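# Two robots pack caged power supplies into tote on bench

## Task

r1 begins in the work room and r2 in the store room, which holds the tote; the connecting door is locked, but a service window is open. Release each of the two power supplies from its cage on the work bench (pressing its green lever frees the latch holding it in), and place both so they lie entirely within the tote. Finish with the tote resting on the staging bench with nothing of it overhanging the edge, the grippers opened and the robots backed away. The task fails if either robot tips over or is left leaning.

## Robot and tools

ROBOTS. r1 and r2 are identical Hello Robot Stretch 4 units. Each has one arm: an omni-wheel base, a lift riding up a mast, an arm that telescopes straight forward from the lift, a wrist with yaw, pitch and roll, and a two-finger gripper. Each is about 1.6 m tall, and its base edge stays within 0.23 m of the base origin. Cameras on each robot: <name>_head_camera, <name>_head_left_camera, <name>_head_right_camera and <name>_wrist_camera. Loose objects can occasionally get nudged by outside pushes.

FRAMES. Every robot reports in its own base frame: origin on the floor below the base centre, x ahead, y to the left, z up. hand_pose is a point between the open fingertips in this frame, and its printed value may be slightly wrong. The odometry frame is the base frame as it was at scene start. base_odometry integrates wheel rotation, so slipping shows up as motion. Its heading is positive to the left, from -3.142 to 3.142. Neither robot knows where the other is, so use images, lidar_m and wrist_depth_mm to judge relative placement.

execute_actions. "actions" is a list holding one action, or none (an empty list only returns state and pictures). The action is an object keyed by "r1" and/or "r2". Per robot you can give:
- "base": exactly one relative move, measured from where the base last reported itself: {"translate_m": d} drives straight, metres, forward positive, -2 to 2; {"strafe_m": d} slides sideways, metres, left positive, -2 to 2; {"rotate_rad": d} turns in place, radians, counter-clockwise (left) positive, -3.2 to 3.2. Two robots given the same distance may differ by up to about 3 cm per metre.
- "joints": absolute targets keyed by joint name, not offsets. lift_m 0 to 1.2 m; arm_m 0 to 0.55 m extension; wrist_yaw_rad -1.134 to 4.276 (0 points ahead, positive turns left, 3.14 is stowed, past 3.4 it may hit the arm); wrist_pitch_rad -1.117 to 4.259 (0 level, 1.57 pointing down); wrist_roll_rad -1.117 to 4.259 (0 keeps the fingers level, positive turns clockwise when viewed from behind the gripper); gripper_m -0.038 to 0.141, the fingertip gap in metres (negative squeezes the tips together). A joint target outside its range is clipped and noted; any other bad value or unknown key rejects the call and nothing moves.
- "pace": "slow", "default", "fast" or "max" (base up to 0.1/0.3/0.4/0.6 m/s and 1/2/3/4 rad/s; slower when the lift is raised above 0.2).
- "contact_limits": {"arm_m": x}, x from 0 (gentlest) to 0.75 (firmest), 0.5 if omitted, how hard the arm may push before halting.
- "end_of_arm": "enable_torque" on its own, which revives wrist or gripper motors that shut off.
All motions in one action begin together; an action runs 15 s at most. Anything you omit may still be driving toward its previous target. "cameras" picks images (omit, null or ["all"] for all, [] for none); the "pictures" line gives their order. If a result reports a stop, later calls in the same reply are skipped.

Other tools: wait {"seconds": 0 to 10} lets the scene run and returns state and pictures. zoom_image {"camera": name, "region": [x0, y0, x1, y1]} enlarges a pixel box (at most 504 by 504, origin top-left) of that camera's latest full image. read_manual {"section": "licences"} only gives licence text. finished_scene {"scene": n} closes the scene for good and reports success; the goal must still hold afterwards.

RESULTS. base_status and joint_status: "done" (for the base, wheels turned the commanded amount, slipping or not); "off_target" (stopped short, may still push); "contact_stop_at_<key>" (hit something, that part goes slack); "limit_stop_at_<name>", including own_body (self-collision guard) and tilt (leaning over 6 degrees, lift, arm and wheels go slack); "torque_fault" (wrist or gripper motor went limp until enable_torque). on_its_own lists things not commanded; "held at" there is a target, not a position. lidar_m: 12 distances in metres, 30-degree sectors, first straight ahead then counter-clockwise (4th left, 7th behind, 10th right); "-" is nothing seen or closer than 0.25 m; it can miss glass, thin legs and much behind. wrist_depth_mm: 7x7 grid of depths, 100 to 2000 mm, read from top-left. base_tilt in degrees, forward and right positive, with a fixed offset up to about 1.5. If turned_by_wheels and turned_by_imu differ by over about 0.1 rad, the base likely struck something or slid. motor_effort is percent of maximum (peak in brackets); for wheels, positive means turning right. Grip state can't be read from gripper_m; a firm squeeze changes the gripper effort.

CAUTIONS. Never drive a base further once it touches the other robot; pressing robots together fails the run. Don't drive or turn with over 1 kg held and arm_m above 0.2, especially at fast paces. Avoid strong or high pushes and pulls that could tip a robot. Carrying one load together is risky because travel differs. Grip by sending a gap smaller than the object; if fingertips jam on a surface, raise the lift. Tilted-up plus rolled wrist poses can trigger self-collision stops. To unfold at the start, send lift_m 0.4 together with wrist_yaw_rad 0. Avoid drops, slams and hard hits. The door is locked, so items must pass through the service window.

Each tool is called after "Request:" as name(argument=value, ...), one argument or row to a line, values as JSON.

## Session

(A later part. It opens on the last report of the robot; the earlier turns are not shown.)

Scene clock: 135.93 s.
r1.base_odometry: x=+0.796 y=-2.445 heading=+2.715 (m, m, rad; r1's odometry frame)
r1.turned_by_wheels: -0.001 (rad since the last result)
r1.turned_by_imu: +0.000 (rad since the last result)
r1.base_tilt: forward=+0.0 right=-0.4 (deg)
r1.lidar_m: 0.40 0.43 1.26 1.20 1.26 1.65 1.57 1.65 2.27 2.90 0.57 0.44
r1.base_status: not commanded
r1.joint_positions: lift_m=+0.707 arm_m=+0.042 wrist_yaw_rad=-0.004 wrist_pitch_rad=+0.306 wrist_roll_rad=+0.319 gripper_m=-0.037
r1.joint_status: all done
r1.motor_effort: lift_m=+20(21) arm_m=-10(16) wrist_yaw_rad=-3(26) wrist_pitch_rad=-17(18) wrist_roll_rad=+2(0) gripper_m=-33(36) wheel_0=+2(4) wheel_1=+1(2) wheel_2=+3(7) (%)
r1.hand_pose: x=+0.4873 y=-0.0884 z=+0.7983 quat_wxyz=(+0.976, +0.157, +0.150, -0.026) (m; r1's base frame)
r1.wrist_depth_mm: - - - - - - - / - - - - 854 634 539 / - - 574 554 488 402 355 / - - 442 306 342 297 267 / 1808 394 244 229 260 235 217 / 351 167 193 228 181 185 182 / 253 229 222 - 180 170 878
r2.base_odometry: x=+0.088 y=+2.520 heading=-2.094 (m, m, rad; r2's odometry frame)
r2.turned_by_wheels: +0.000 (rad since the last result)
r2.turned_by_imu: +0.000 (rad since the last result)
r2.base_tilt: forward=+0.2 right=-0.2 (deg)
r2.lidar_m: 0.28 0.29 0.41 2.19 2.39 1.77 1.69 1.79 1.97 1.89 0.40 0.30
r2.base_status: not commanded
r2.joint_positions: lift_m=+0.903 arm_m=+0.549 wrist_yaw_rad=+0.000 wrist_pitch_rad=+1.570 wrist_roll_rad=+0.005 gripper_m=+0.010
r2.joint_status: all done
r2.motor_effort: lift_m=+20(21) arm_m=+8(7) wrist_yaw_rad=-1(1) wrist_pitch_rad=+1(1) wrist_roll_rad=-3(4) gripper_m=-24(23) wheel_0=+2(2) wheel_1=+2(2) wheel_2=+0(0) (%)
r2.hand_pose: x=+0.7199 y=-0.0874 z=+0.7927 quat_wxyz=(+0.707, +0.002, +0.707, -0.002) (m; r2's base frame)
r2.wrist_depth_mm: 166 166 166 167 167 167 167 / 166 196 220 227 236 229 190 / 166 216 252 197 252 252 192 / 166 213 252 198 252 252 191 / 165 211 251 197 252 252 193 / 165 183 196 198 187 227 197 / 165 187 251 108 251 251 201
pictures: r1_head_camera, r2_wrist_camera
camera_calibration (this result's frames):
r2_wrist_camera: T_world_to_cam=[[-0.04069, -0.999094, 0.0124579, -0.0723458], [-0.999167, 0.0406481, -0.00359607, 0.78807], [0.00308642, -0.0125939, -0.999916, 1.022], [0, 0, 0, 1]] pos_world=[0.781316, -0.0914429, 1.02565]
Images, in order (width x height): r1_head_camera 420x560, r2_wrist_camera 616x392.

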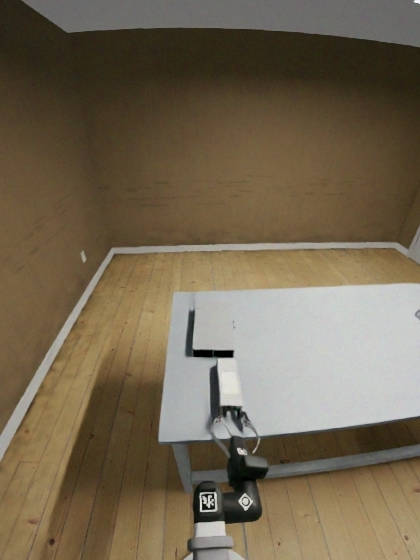

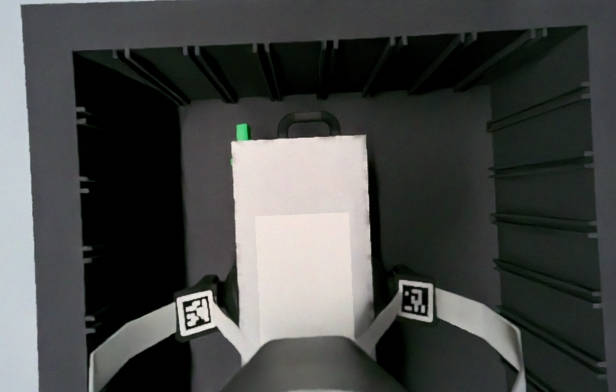

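Request:
execute_actions(
  actions=[
    {"r1":{"joints":{"arm_m":0.025,"gripper_m":0.065}},"r2":{"joints":{"gripper_m":0.085}}},
  ],
  cameras=[],
)

Request:
execute_actions(
  actions=[
    {"r1":{"joints":{"gripper_m":0.115,"lift_m":0.95,"wrist_roll_rad":0.035,"wrist_yaw_rad":0},"pace":"max"},"r2":{"joints":{"lift_m":0.96},"pace":"fast"}},
  ],
  cameras=[],
)

Request:
execute_actions(
  actions=[
    {"r1":{"joints":{"arm_m":0.417,"wrist_pitch_rad":1.535},"pace":"max"},"r2":{"base":{"strafe_m":-0.075},"joints":{"gripper_m":0.0}}},
  ],
  cameras=["r1_wrist_camera","r2_wrist_camera"],
)

Scene clock: 137.93 s.
r1.base_odometry: x=+0.796 y=-2.445 heading=+2.715 (m, m, rad; r1's odometry frame)
r1.turned_by_wheels: +0.000 (rad since the last result)
r1.turned_by_imu: +0.000 (rad since the last result)
r1.base_tilt: forward=-0.1 right=-0.3 (deg)
r1.lidar_m: 0.38 0.41 1.26 1.21 1.26 1.66 1.57 1.65 2.28 2.90 0.57 0.43
r1.base_status: not commanded
r1.joint_positions: lift_m=+0.707 arm_m=+0.027 wrist_yaw_rad=-0.004 wrist_pitch_rad=+0.302 wrist_roll_rad=+0.320 gripper_m=+0.065
r1.joint_status: all done
r1.motor_effort: lift_m=+21(21) arm_m=-9(8) wrist_yaw_rad=+0(4) wrist_pitch_rad=-7(17) wrist_roll_rad=-1(3) gripper_m=-2(31) wheel_0=+1(2) wheel_1=+2(1) wheel_2=+2(3) (%)
r1.hand_pose: x=+0.4725 y=-0.0886 z=+0.7994 quat_wxyz=(+0.976, +0.158, +0.148, -0.026) (m; r1's base frame)
r1.wrist_depth_mm: - - - - - - - / - - - - - 654 554 / - - 634 574 500 415 364 / - - 455 342 347 303 272 / 1808 402 254 255 254 238 220 / 1499 296 235 231 199 195 187 / 259 230 226 - 185 189 904
r2.base_odometry: x=+0.088 y=+2.520 heading=-2.094 (m, m, rad; r2's odometry frame)
r2.turned_by_wheels: +0.000 (rad since the last result)
r2.turned_by_imu: +0.001 (rad since the last result)
r2.base_tilt: forward=+0.1 right=-0.2 (deg)
r2.lidar_m: 0.29 0.28 0.43 2.18 2.36 1.76 1.68 1.78 1.97 1.89 0.42 0.29
r2.base_status: not commanded
r2.joint_positions: lift_m=+0.903 arm_m=+0.549 wrist_yaw_rad=+0.000 wrist_pitch_rad=+1.570 wrist_roll_rad=+0.005 gripper_m=+0.085
r2.joint_status: all done
r2.motor_effort: lift_m=+20(20) arm_m=+8(8) wrist_yaw_rad=-1(0) wrist_pitch_rad=+0(1) wrist_roll_rad=-3(0) gripper_m=-2(24) wheel_0=+2(2) wheel_1=+2(2) wheel_2=+0(0) (%)
r2.hand_pose: x=+0.7197 y=-0.0874 z=+0.7927 quat_wxyz=(+0.707, +0.002, +0.707, -0.002) (m; r2's base frame)
r2.wrist_depth_mm: 168 168 169 168 168 169 169 / 168 194 216 225 234 229 190 / 168 216 253 215 254 254 190 / 167 214 253 213 254 254 191 / 167 211 253 213 254 254 193 / 167 201 198 213 201 253 198 / 167 180 252 108 253 248 201
pictures: none
No camera images: the call's "cameras" was empty. Leave "cameras" out to get every camera's image.

Scene clock: 139.33 s.
r1.base_odometry: x=+0.796 y=-2.445 heading=+2.715 (m, m, rad; r1's odometry frame)
r1.turned_by_wheels: +0.000 (rad since the last result)
r1.turned_by_imu: +0.000 (rad since the last result)
r1.base_tilt: forward=+0.0 right=-0.4 (deg)
r1.lidar_m: 0.38 0.40 1.26 1.20 1.26 1.65 1.58 1.66 2.28 2.90 0.59 0.43
r1.base_status: not commanded
r1.joint_positions: lift_m=+0.950 arm_m=+0.027 wrist_yaw_rad=+0.000 wrist_pitch_rad=+0.302 wrist_roll_rad=+0.035 gripper_m=+0.115
r1.joint_status: all done
r1.motor_effort: lift_m=+21(26) arm_m=-9(9) wrist_yaw_rad=-1(1) wrist_pitch_rad=-8(8) wrist_roll_rad=-3(7) gripper_m=+1(3) wheel_0=+1(1) wheel_1=+1(1) wheel_2=+2(2) (%)
r1.hand_pose: x=+0.4729 y=-0.0874 z=+1.0423 quat_wxyz=(+0.988, +0.017, +0.150, -0.003) (m; r1's base frame)
r1.wrist_depth_mm: 1921 - - - - - - / - - - - - - - / - - - - - - - / 1921 - - - - - - / 1863 - 741 732 741 778 768 / 1708 1537 569 549 564 603 603 / 1430 517 521 - 517 492 496
r2.base_odometry: x=+0.088 y=+2.520 heading=-2.094 (m, m, rad; r2's odometry frame)
r2.turned_by_wheels: +0.000 (rad since the last result)
r2.turned_by_imu: +0.000 (rad since the last result)
r2.base_tilt: forward=+0.1 right=-0.1 (deg)
r2.lidar_m: 0.27 0.30 0.43 2.17 2.39 1.78 1.66 1.77 1.98 1.89 0.40 0.30
r2.base_status: not commanded
r2.joint_positions: lift_m=+0.960 arm_m=+0.549 wrist_yaw_rad=+0.000 wrist_pitch_rad=+1.570 wrist_roll_rad=+0.005 gripper_m=+0.085
r2.joint_status: all done
r2.motor_effort: lift_m=+22(24) arm_m=+8(7) wrist_yaw_rad=-1(0) wrist_pitch_rad=-1(1) wrist_roll_rad=-2(2) gripper_m=-2(3) wheel_0=+2(2) wheel_1=+2(2) wheel_2=+0(0) (%)
r2.hand_pose: x=+0.7197 y=-0.0874 z=+0.8495 quat_wxyz=(+0.707, +0.002, +0.707, -0.002) (m; r2's base frame)
r2.wrist_depth_mm: 312 312 312 315 314 314 315 / 312 224 224 227 234 229 314 / 310 235 309 310 310 263 314 / 312 230 309 270 310 266 312 / 310 229 309 270 309 270 314 / 310 236 198 270 201 257 312 / 310 223 309 108 310 247 268
pictures: none
No camera images: the call's "cameras" was empty. Leave "cameras" out to get every camera's image.

Scene clock: 141.10 s.
r1.base_odometry: x=+0.796 y=-2.445 heading=+2.715 (m, m, rad; r1's odometry frame)
r1.turned_by_wheels: +0.000 (rad since the last result)
r1.turned_by_imu: +0.000 (rad since the last result)
r1.base_tilt: forward=+0.0 right=-0.4 (deg)
r1.lidar_m: 0.37 0.41 1.24 1.19 1.24 1.65 1.58 1.66 2.28 2.88 0.59 0.42
r1.base_status: not commanded
r1.joint_positions: lift_m=+0.950 arm_m=+0.415 wrist_yaw_rad=+0.000 wrist_pitch_rad=+1.535 wrist_roll_rad=+0.035 gripper_m=+0.115
r1.joint_status: all done
r1.motor_effort: lift_m=+21(21) arm_m=+9(8) wrist_yaw_rad=-2(2) wrist_pitch_rad=-1(1) wrist_roll_rad=+2(1) gripper_m=+1(1) wheel_0=+1(1) wheel_1=+1(1) wheel_2=+1(2) (%)
r1.hand_pose: x=+0.5967 y=-0.0874 z=+0.8398 quat_wxyz=(+0.720, +0.013, +0.694, -0.012) (m; r1's base frame)
r1.wrist_depth_mm: 289 246 250 252 301 304 309 / 289 291 294 254 303 306 310 / 291 294 297 262 304 307 312 / 291 296 297 263 304 309 312 / 293 296 298 263 306 310 315 / 294 297 264 262 307 312 317 / 294 298 301 - 309 314 317
r2.base_odometry: x=+0.023 y=+2.558 heading=-2.094 (m, m, rad; r2's odometry frame)
r2.turned_by_wheels: +0.000 (rad since the last result)
r2.turned_by_imu: +0.001 (rad since the last result)
r2.base_tilt: forward=+0.1 right=-0.2 (deg)
r2.lidar_m: 0.25 0.27 0.43 2.25 2.39 1.76 1.68 1.76 1.90 1.81 0.40 0.29
r2.base_status: done
r2.joint_positions: lift_m=+0.960 arm_m=+0.549 wrist_yaw_rad=+0.000 wrist_pitch_rad=+1.570 wrist_roll_rad=+0.005 gripper_m=+0.000
r2.joint_status: all done
r2.motor_effort: lift_m=+22(22) arm_m=+8(7) wrist_yaw_rad=+0(0) wrist_pitch_rad=+0(2) wrist_roll_rad=-1(2) gripper_m=-4(4) wheel_0=+2(12) wheel_1=+0(9) wheel_2=+0(2) (%)
r2.hand_pose: x=+0.7197 y=-0.0874 z=+0.8495 quat_wxyz=(+0.707, +0.002, +0.707, -0.002) (m; r2's base frame)
r2.wrist_depth_mm: 312 312 312 314 314 314 314 / 224 224 225 227 225 314 314 / 250 309 309 310 255 314 312 / 248 309 268 309 262 314 314 / 245 309 268 309 235 312 312 / 242 307 268 194 185 312 312 / 241 307 268 108 224 312 312
pictures: r1_wrist_camera, r2_wrist_camera
camera_calibration (this result's frames):
r1_wrist_camera: T_world_to_cam=[[-0.0335036, -0.998919, 0.0322387, -0.102374], [-0.999421, 0.0336783, 0.00489203, 0.641097], [-0.00597248, -0.0320561, -0.999468, 1.06852], [0, 0, 0, 1]] pos_world=[0.643678, -0.0896022, 1.06811]
r2_wrist_camera: T_world_to_cam=[[-0.0406338, -0.999096, 0.0124757, -0.0731141], [-0.999171, 0.0405973, -0.00316334, 0.787789], [0.00265401, -0.0125938, -0.999917, 1.07912], [0, 0, 0, 1]] pos_world=[0.781301, -0.0914398, 1.08244]
Images, in order (width x height): r1_wrist_camera 616x392, r2_wrist_camera 616x392.

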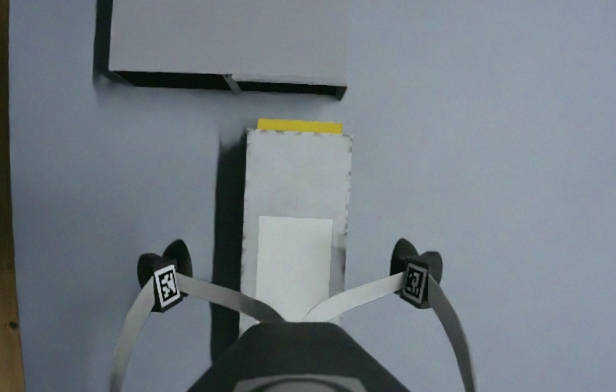

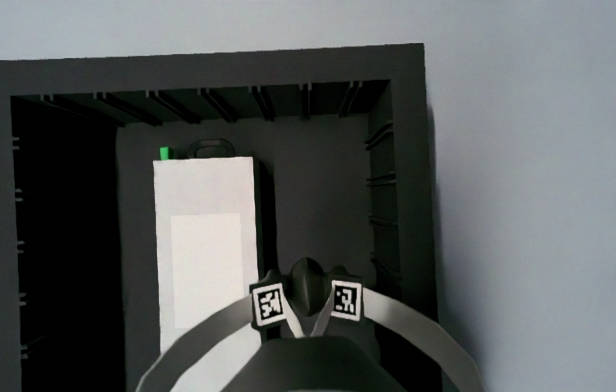

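Request:
execute_actions(
  actions=[
    {"r1":{"joints":{"lift_m":0.897,"wrist_roll_rad":0.08,"gripper_m":0.09},"pace":"fast"},"r2":{"joints":{"wrist_roll_rad":1.575}}},
  ],
  cameras=[],
)

Request:
execute_actions(
  actions=[
    {"r1":{"joints":{"gripper_m":0.01}},"r2":{"joints":{"lift_m":0.905}}},
  ],
  cameras=["r1_wrist_camera","r2_wrist_camera","r2_head_right_camera"],
)

Scene clock: 142.93 s.
r1.base_odometry: x=+0.796 y=-2.445 heading=+2.715 (m, m, rad; r1's odometry frame)
r1.turned_by_wheels: +0.000 (rad since the last result)
r1.turned_by_imu: +0.000 (rad since the last result)
r1.base_tilt: forward=+0.0 right=-0.3 (deg)
r1.lidar_m: 0.38 0.41 1.26 1.20 1.25 1.66 1.58 1.67 2.26 2.89 0.59 0.43
r1.base_status: not commanded
r1.joint_positions: lift_m=+0.897 arm_m=+0.415 wrist_yaw_rad=+0.000 wrist_pitch_rad=+1.535 wrist_roll_rad=+0.080 gripper_m=+0.090
r1.joint_status: all done
r1.motor_effort: lift_m=+18(19) arm_m=+9(9) wrist_yaw_rad=-2(3) wrist_pitch_rad=+0(0) wrist_roll_rad=+0(1) gripper_m=+0(1) wheel_0=+1(1) wheel_1=+1(1) wheel_2=+1(1) (%)
r1.hand_pose: x=+0.5967 y=-0.0874 z=+0.7871 quat_wxyz=(+0.719, +0.029, +0.694, -0.028) (m; r1's base frame)
r1.wrist_depth_mm: 195 196 198 201 249 251 254 / 239 241 245 247 251 252 256 / 241 243 244 209 251 253 257 / 240 244 245 209 253 255 257 / 242 244 209 210 253 255 259 / 246 246 209 211 213 257 260 / 246 247 250 - 256 260 262
r2.base_odometry: x=+0.023 y=+2.558 heading=-2.094 (m, m, rad; r2's odometry frame)
r2.turned_by_wheels: +0.000 (rad since the last result)
r2.turned_by_imu: +0.000 (rad since the last result)
r2.base_tilt: forward=+0.1 right=-0.2 (deg)
r2.lidar_m: 0.27 0.30 0.43 2.23 2.37 1.74 1.68 1.77 1.91 1.81 0.41 0.30
r2.base_status: not commanded
r2.joint_positions: lift_m=+0.960 arm_m=+0.549 wrist_yaw_rad=+0.000 wrist_pitch_rad=+1.570 wrist_roll_rad=+1.575 gripper_m=+0.000
r2.joint_status: all done
r2.motor_effort: lift_m=+22(22) arm_m=+8(8) wrist_yaw_rad=-1(1) wrist_pitch_rad=-1(1) wrist_roll_rad=+0(3) gripper_m=-4(6) wheel_0=+2(2) wheel_1=+0(0) wheel_2=+0(0) (%)
r2.hand_pose: x=+0.7197 y=-0.0874 z=+0.8495 quat_wxyz=(+0.499, +0.501, +0.499, -0.501) (m; r2's base frame)
r2.wrist_depth_mm: 312 314 312 312 312 312 310 / 312 312 312 312 312 312 312 / 312 312 312 312 312 312 310 / 314 224 229 309 309 310 309 / 314 260 309 309 309 307 309 / 312 257 309 194 185 309 309 / 312 224 270 108 270 309 309
pictures: none
No camera images: the call's "cameras" was empty. Leave "cameras" out to get every camera's image.

Scene clock: 144.53 s.
r1.base_odometry: x=+0.796 y=-2.445 heading=+2.715 (m, m, rad; r1's odometry frame)
r1.turned_by_wheels: +0.000 (rad since the last result)
r1.turned_by_imu: +0.000 (rad since the last result)
r1.base_tilt: forward=+0.0 right=-0.3 (deg)
r1.lidar_m: 0.39 0.43 1.25 1.20 1.25 1.65 1.58 1.67 2.27 2.88 0.55 0.42
r1.base_status: not commanded
r1.joint_positions: lift_m=+0.897 arm_m=+0.415 wrist_yaw_rad=+0.000 wrist_pitch_rad=+1.535 wrist_roll_rad=+0.080 gripper_m=+0.011
r1.joint_status: all done
r1.motor_effort: lift_m=+21(22) arm_m=+9(9) wrist_yaw_rad=-3(3) wrist_pitch_rad=-1(2) wrist_roll_rad=+2(0) gripper_m=-27(30) wheel_0=+1(1) wheel_1=+1(1) wheel_2=+1(1) (%)
r1.hand_pose: x=+0.5966 y=-0.0874 z=+0.7868 quat_wxyz=(+0.719, +0.029, +0.694, -0.028) (m; r1's base frame)
r1.wrist_depth_mm: 200 194 196 197 246 248 251 / 236 238 241 244 249 250 252 / 238 241 187 188 249 252 254 / 239 243 189 190 250 254 254 / 241 243 190 191 251 254 257 / 243 174 192 193 188 254 259 / 243 246 247 - 254 256 260
r2.base_odometry: x=+0.023 y=+2.558 heading=-2.094 (m, m, rad; r2's odometry frame)
r2.turned_by_wheels: +0.000 (rad since the last result)
r2.turned_by_imu: +0.000 (rad since the last result)
r2.base_tilt: forward=+0.1 right=-0.3 (deg)
r2.lidar_m: 0.27 0.27 0.40 2.26 2.37 1.77 1.69 1.79 1.87 1.81 0.40 0.30
r2.base_status: not commanded
r2.joint_positions: lift_m=+0.905 arm_m=+0.549 wrist_yaw_rad=+0.000 wrist_pitch_rad=+1.570 wrist_roll_rad=+1.575 gripper_m=+0.000
r2.joint_status: all done
r2.motor_effort: lift_m=+17(20) arm_m=+8(7) wrist_yaw_rad=+0(0) wrist_pitch_rad=-1(1) wrist_roll_rad=+1(1) gripper_m=-4(5) wheel_0=+2(1) wheel_1=+1(0) wheel_2=+0(0) (%)
r2.hand_pose: x=+0.7198 y=-0.0874 z=+0.7950 quat_wxyz=(+0.499, +0.501, +0.499, -0.501) (m; r2's base frame)
r2.wrist_depth_mm: 258 257 258 258 258 257 257 / 257 258 258 257 258 257 257 / 258 258 258 258 170 170 170 / 170 170 204 255 255 255 254 / 176 255 255 255 255 255 255 / 175 255 255 193 185 255 255 / 174 224 216 108 216 255 255
pictures: r1_wrist_camera, r2_head_right_camera, r2_wrist_camera
camera_calibration (this result's frames):
r1_wrist_camera: T_world_to_cam=[[-0.0780482, -0.996478, 0.0306554, -0.0726319], [-0.996921, 0.0782418, 0.00516462, 0.643492], [-0.00754496, -0.030158, -0.999517, 1.01668], [0, 0, 0, 1]] pos_world=[0.643513, -0.0920631, 1.01509]
r2_wrist_camera: T_world_to_cam=[[-0.999169, 0.0389925, 0.01189, 0.708688], [0.0389651, 0.999237, -0.00252889, 0.123719], [-0.0119796, -0.00206349, -0.999926, 1.03603], [0, 0, 0, 1]] pos_world=[0.71569, -0.14912, 1.02784]
Images, in order (width x height): r1_wrist_camera 616x392, r2_head_right_camera 420x672, r2_wrist_camera 616x392.

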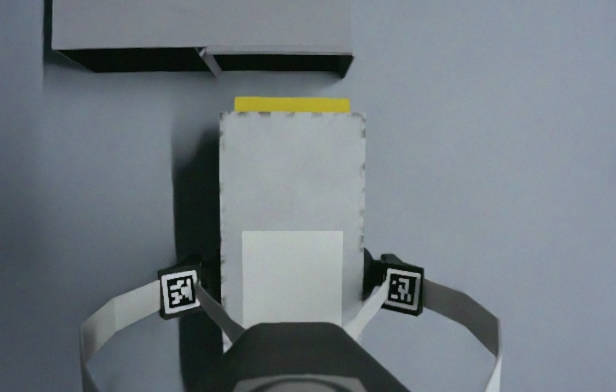

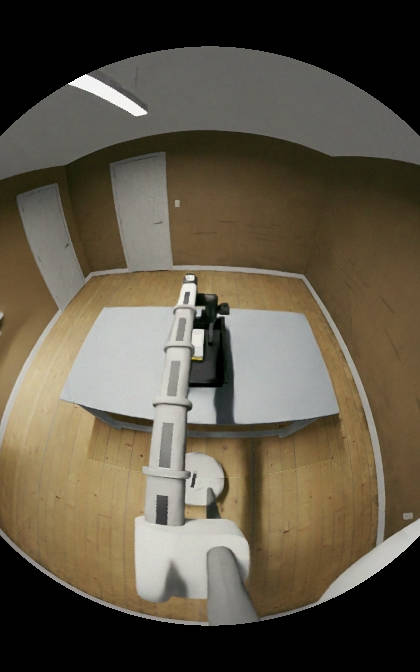

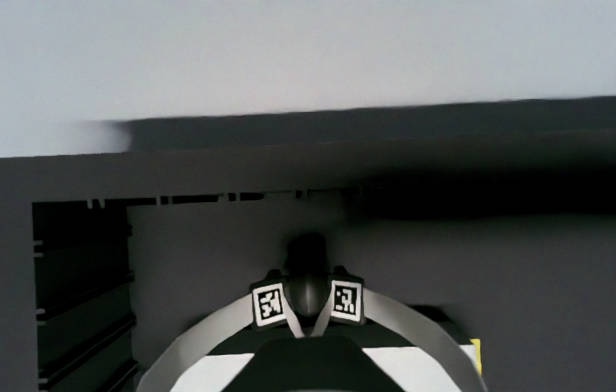

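Request:
execute_actions(
  actions=[
    {"r1":{"base":{"translate_m":-0.1},"joints":{"lift_m":0.92,"arm_m":0.12}},"r2":{"base":{"strafe_m":0.053},"joints":{"gripper_m":0.05},"pace":"slow"}},
  ],
  cameras=[],
)

Request:
execute_actions(
  actions=[
    {"r1":{"base":{"rotate_rad":-1.403},"joints":{"wrist_roll_rad":0.185}},"r2":{"base":{"strafe_m":-0.01},"joints":{"lift_m":1.05}}},
  ],
  cameras=["r1_head_camera","r2_wrist_camera"],
)

Scene clock: 147.07 s.
r1.base_odometry: x=+0.887 y=-2.486 heading=+2.714 (m, m, rad; r1's odometry frame)
r1.turned_by_wheels: +0.000 (rad since the last result)
r1.turned_by_imu: +0.000 (rad since the last result)
r1.base_tilt: forward=-0.1 right=-0.4 (deg)
r1.lidar_m: 0.50 1.69 1.25 1.18 1.24 1.55 1.48 1.54 2.14 2.89 0.73 0.36
r1.base_status: done
r1.joint_positions: lift_m=+0.920 arm_m=+0.122 wrist_yaw_rad=+0.000 wrist_pitch_rad=+1.535 wrist_roll_rad=+0.080 gripper_m=+0.011
r1.joint_status: all done
r1.motor_effort: lift_m=+26(29) arm_m=-9(8) wrist_yaw_rad=-3(2) wrist_pitch_rad=-2(3) wrist_roll_rad=-1(1) gripper_m=-30(29) wheel_0=+0(6) wheel_1=+0(6) wheel_2=-1(9) (%)
r1.hand_pose: x=+0.3027 y=-0.0874 z=+0.8094 quat_wxyz=(+0.719, +0.029, +0.694, -0.028) (m; r1's base frame)
r1.wrist_depth_mm: 960 480 991 1025 1008 1042 1042 / 976 976 842 854 1008 1042 1042 / 991 1008 187 188 1042 1042 1060 / 991 1008 991 190 1060 1042 1060 / 991 1008 191 191 1042 1042 1060 / 1008 174 191 193 187 1060 1060 / 1008 1025 820 - 1042 1078 1078
r2.base_odometry: x=+0.068 y=+2.531 heading=-2.094 (m, m, rad; r2's odometry frame)
r2.turned_by_wheels: +0.000 (rad since the last result)
r2.turned_by_imu: +0.000 (rad since the last result)
r2.base_tilt: forward=+0.1 right=-0.2 (deg)
r2.lidar_m: 0.28 0.30 0.43 2.20 2.37 1.77 1.70 1.80 1.95 1.85 0.41 0.27
r2.base_status: done
r2.joint_positions: lift_m=+0.905 arm_m=+0.549 wrist_yaw_rad=+0.000 wrist_pitch_rad=+1.570 wrist_roll_rad=+1.575 gripper_m=+0.050
r2.joint_status: all done
r2.motor_effort: lift_m=+17(17) arm_m=+7(7) wrist_yaw_rad=+0(1) wrist_pitch_rad=+0(1) wrist_roll_rad=+0(1) gripper_m=-2(5) wheel_0=-6(11) wheel_1=+2(7) wheel_2=+0(1) (%)
r2.hand_pose: x=+0.7198 y=-0.0874 z=+0.7950 quat_wxyz=(+0.499, +0.501, +0.499, -0.501) (m; r2's base frame)
r2.wrist_depth_mm: 257 258 258 258 258 170 170 / 170 170 170 177 182 191 202 / 180 248 255 255 256 256 255 / 178 256 256 255 256 256 256 / 176 255 255 256 256 256 255 / 175 255 196 236 193 255 255 / 174 221 216 108 216 255 255
pictures: none
No camera images: the call's "cameras" was empty. Leave "cameras" out to get every camera's image.

Scene clock: 149.10 s.
r1.base_odometry: x=+0.887 y=-2.487 heading=+1.312 (m, m, rad; r1's odometry frame)
r1.turned_by_wheels: -1.403 (rad since the last result)
r1.turned_by_imu: -1.420 (rad since the last result)
r1.base_tilt: forward=-0.1 right=-0.4 (deg)
r1.lidar_m: 1.22 0.63 0.50 0.48 1.48 1.22 1.19 1.36 1.49 1.48 1.65 0.37
r1.base_status: done
r1.joint_positions: lift_m=+0.920 arm_m=+0.122 wrist_yaw_rad=+0.000 wrist_pitch_rad=+1.535 wrist_roll_rad=+0.185 gripper_m=+0.011
r1.joint_status: all done
r1.motor_effort: lift_m=+25(26) arm_m=-9(9) wrist_yaw_rad=+0(2) wrist_pitch_rad=+0(0) wrist_roll_rad=-1(3) gripper_m=-29(29) wheel_0=+2(5) wheel_1=+1(7) wheel_2=-2(5) (%)
r1.hand_pose: x=+0.3028 y=-0.0874 z=+0.8096 quat_wxyz=(+0.717, +0.066, +0.691, -0.064) (m; r1's base frame)
r1.wrist_depth_mm: 854 991 1008 991 1025 1025 1060 / 976 1008 1008 1025 1025 1025 1060 / 991 991 187 188 1025 1025 1042 / 946 1025 189 191 1042 1042 1078 / 917 991 191 192 1060 1060 1060 / 878 174 191 193 190 1060 1078 / 866 1025 820 - 1042 1060 1078
r2.base_odometry: x=+0.060 y=+2.536 heading=-2.094 (m, m, rad; r2's odometry frame)
r2.turned_by_wheels: +0.000 (rad since the last result)
r2.turned_by_imu: +0.001 (rad since the last result)
r2.base_tilt: forward=+0.2 right=-0.2 (deg)
r2.lidar_m: 0.28 0.30 0.45 2.21 2.39 1.77 1.69 1.75 1.92 1.85 0.43 0.31
r2.base_status: done
r2.joint_positions: lift_m=+1.050 arm_m=+0.549 wrist_yaw_rad=+0.000 wrist_pitch_rad=+1.570 wrist_roll_rad=+1.575 gripper_m=+0.050
r2.joint_status: all done
r2.motor_effort: lift_m=+22(23) arm_m=+7(8) wrist_yaw_rad=+0(0) wrist_pitch_rad=+0(0) wrist_roll_rad=+0(1) gripper_m=-3(3) wheel_0=+3(7) wheel_1=+0(8) wheel_2=+0(3) (%)
r2.hand_pose: x=+0.7198 y=-0.0874 z=+0.9395 quat_wxyz=(+0.499, +0.501, +0.499, -0.501) (m; r2's base frame)
r2.wrist_depth_mm: 399 402 402 402 399 399 399 / 399 402 399 402 402 399 399 / 402 402 334 345 315 330 317 / 402 402 399 399 399 399 351 / 402 402 399 399 397 397 355 / 399 402 197 357 193 397 355 / 402 402 368 108 373 364 353
pictures: r1_head_camera, r2_wrist_camera
camera_calibration (this result's frames):
r2_wrist_camera: T_world_to_cam=[[-0.999168, 0.0390037, 0.0118817, 0.706986], [0.0389764, 0.999237, -0.00252856, 0.124076], [-0.0119713, -0.00206335, -0.999926, 1.18056], [0, 0, 0, 1]] pos_world=[0.715695, -0.14912, 1.17239]
Images, in order (width x height): r1_head_camera 420x560, r2_wrist_camera 616x392.

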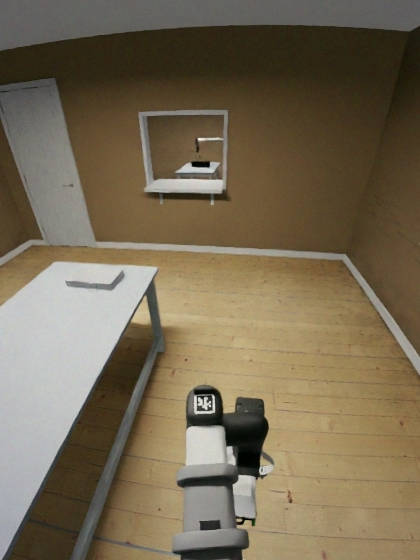

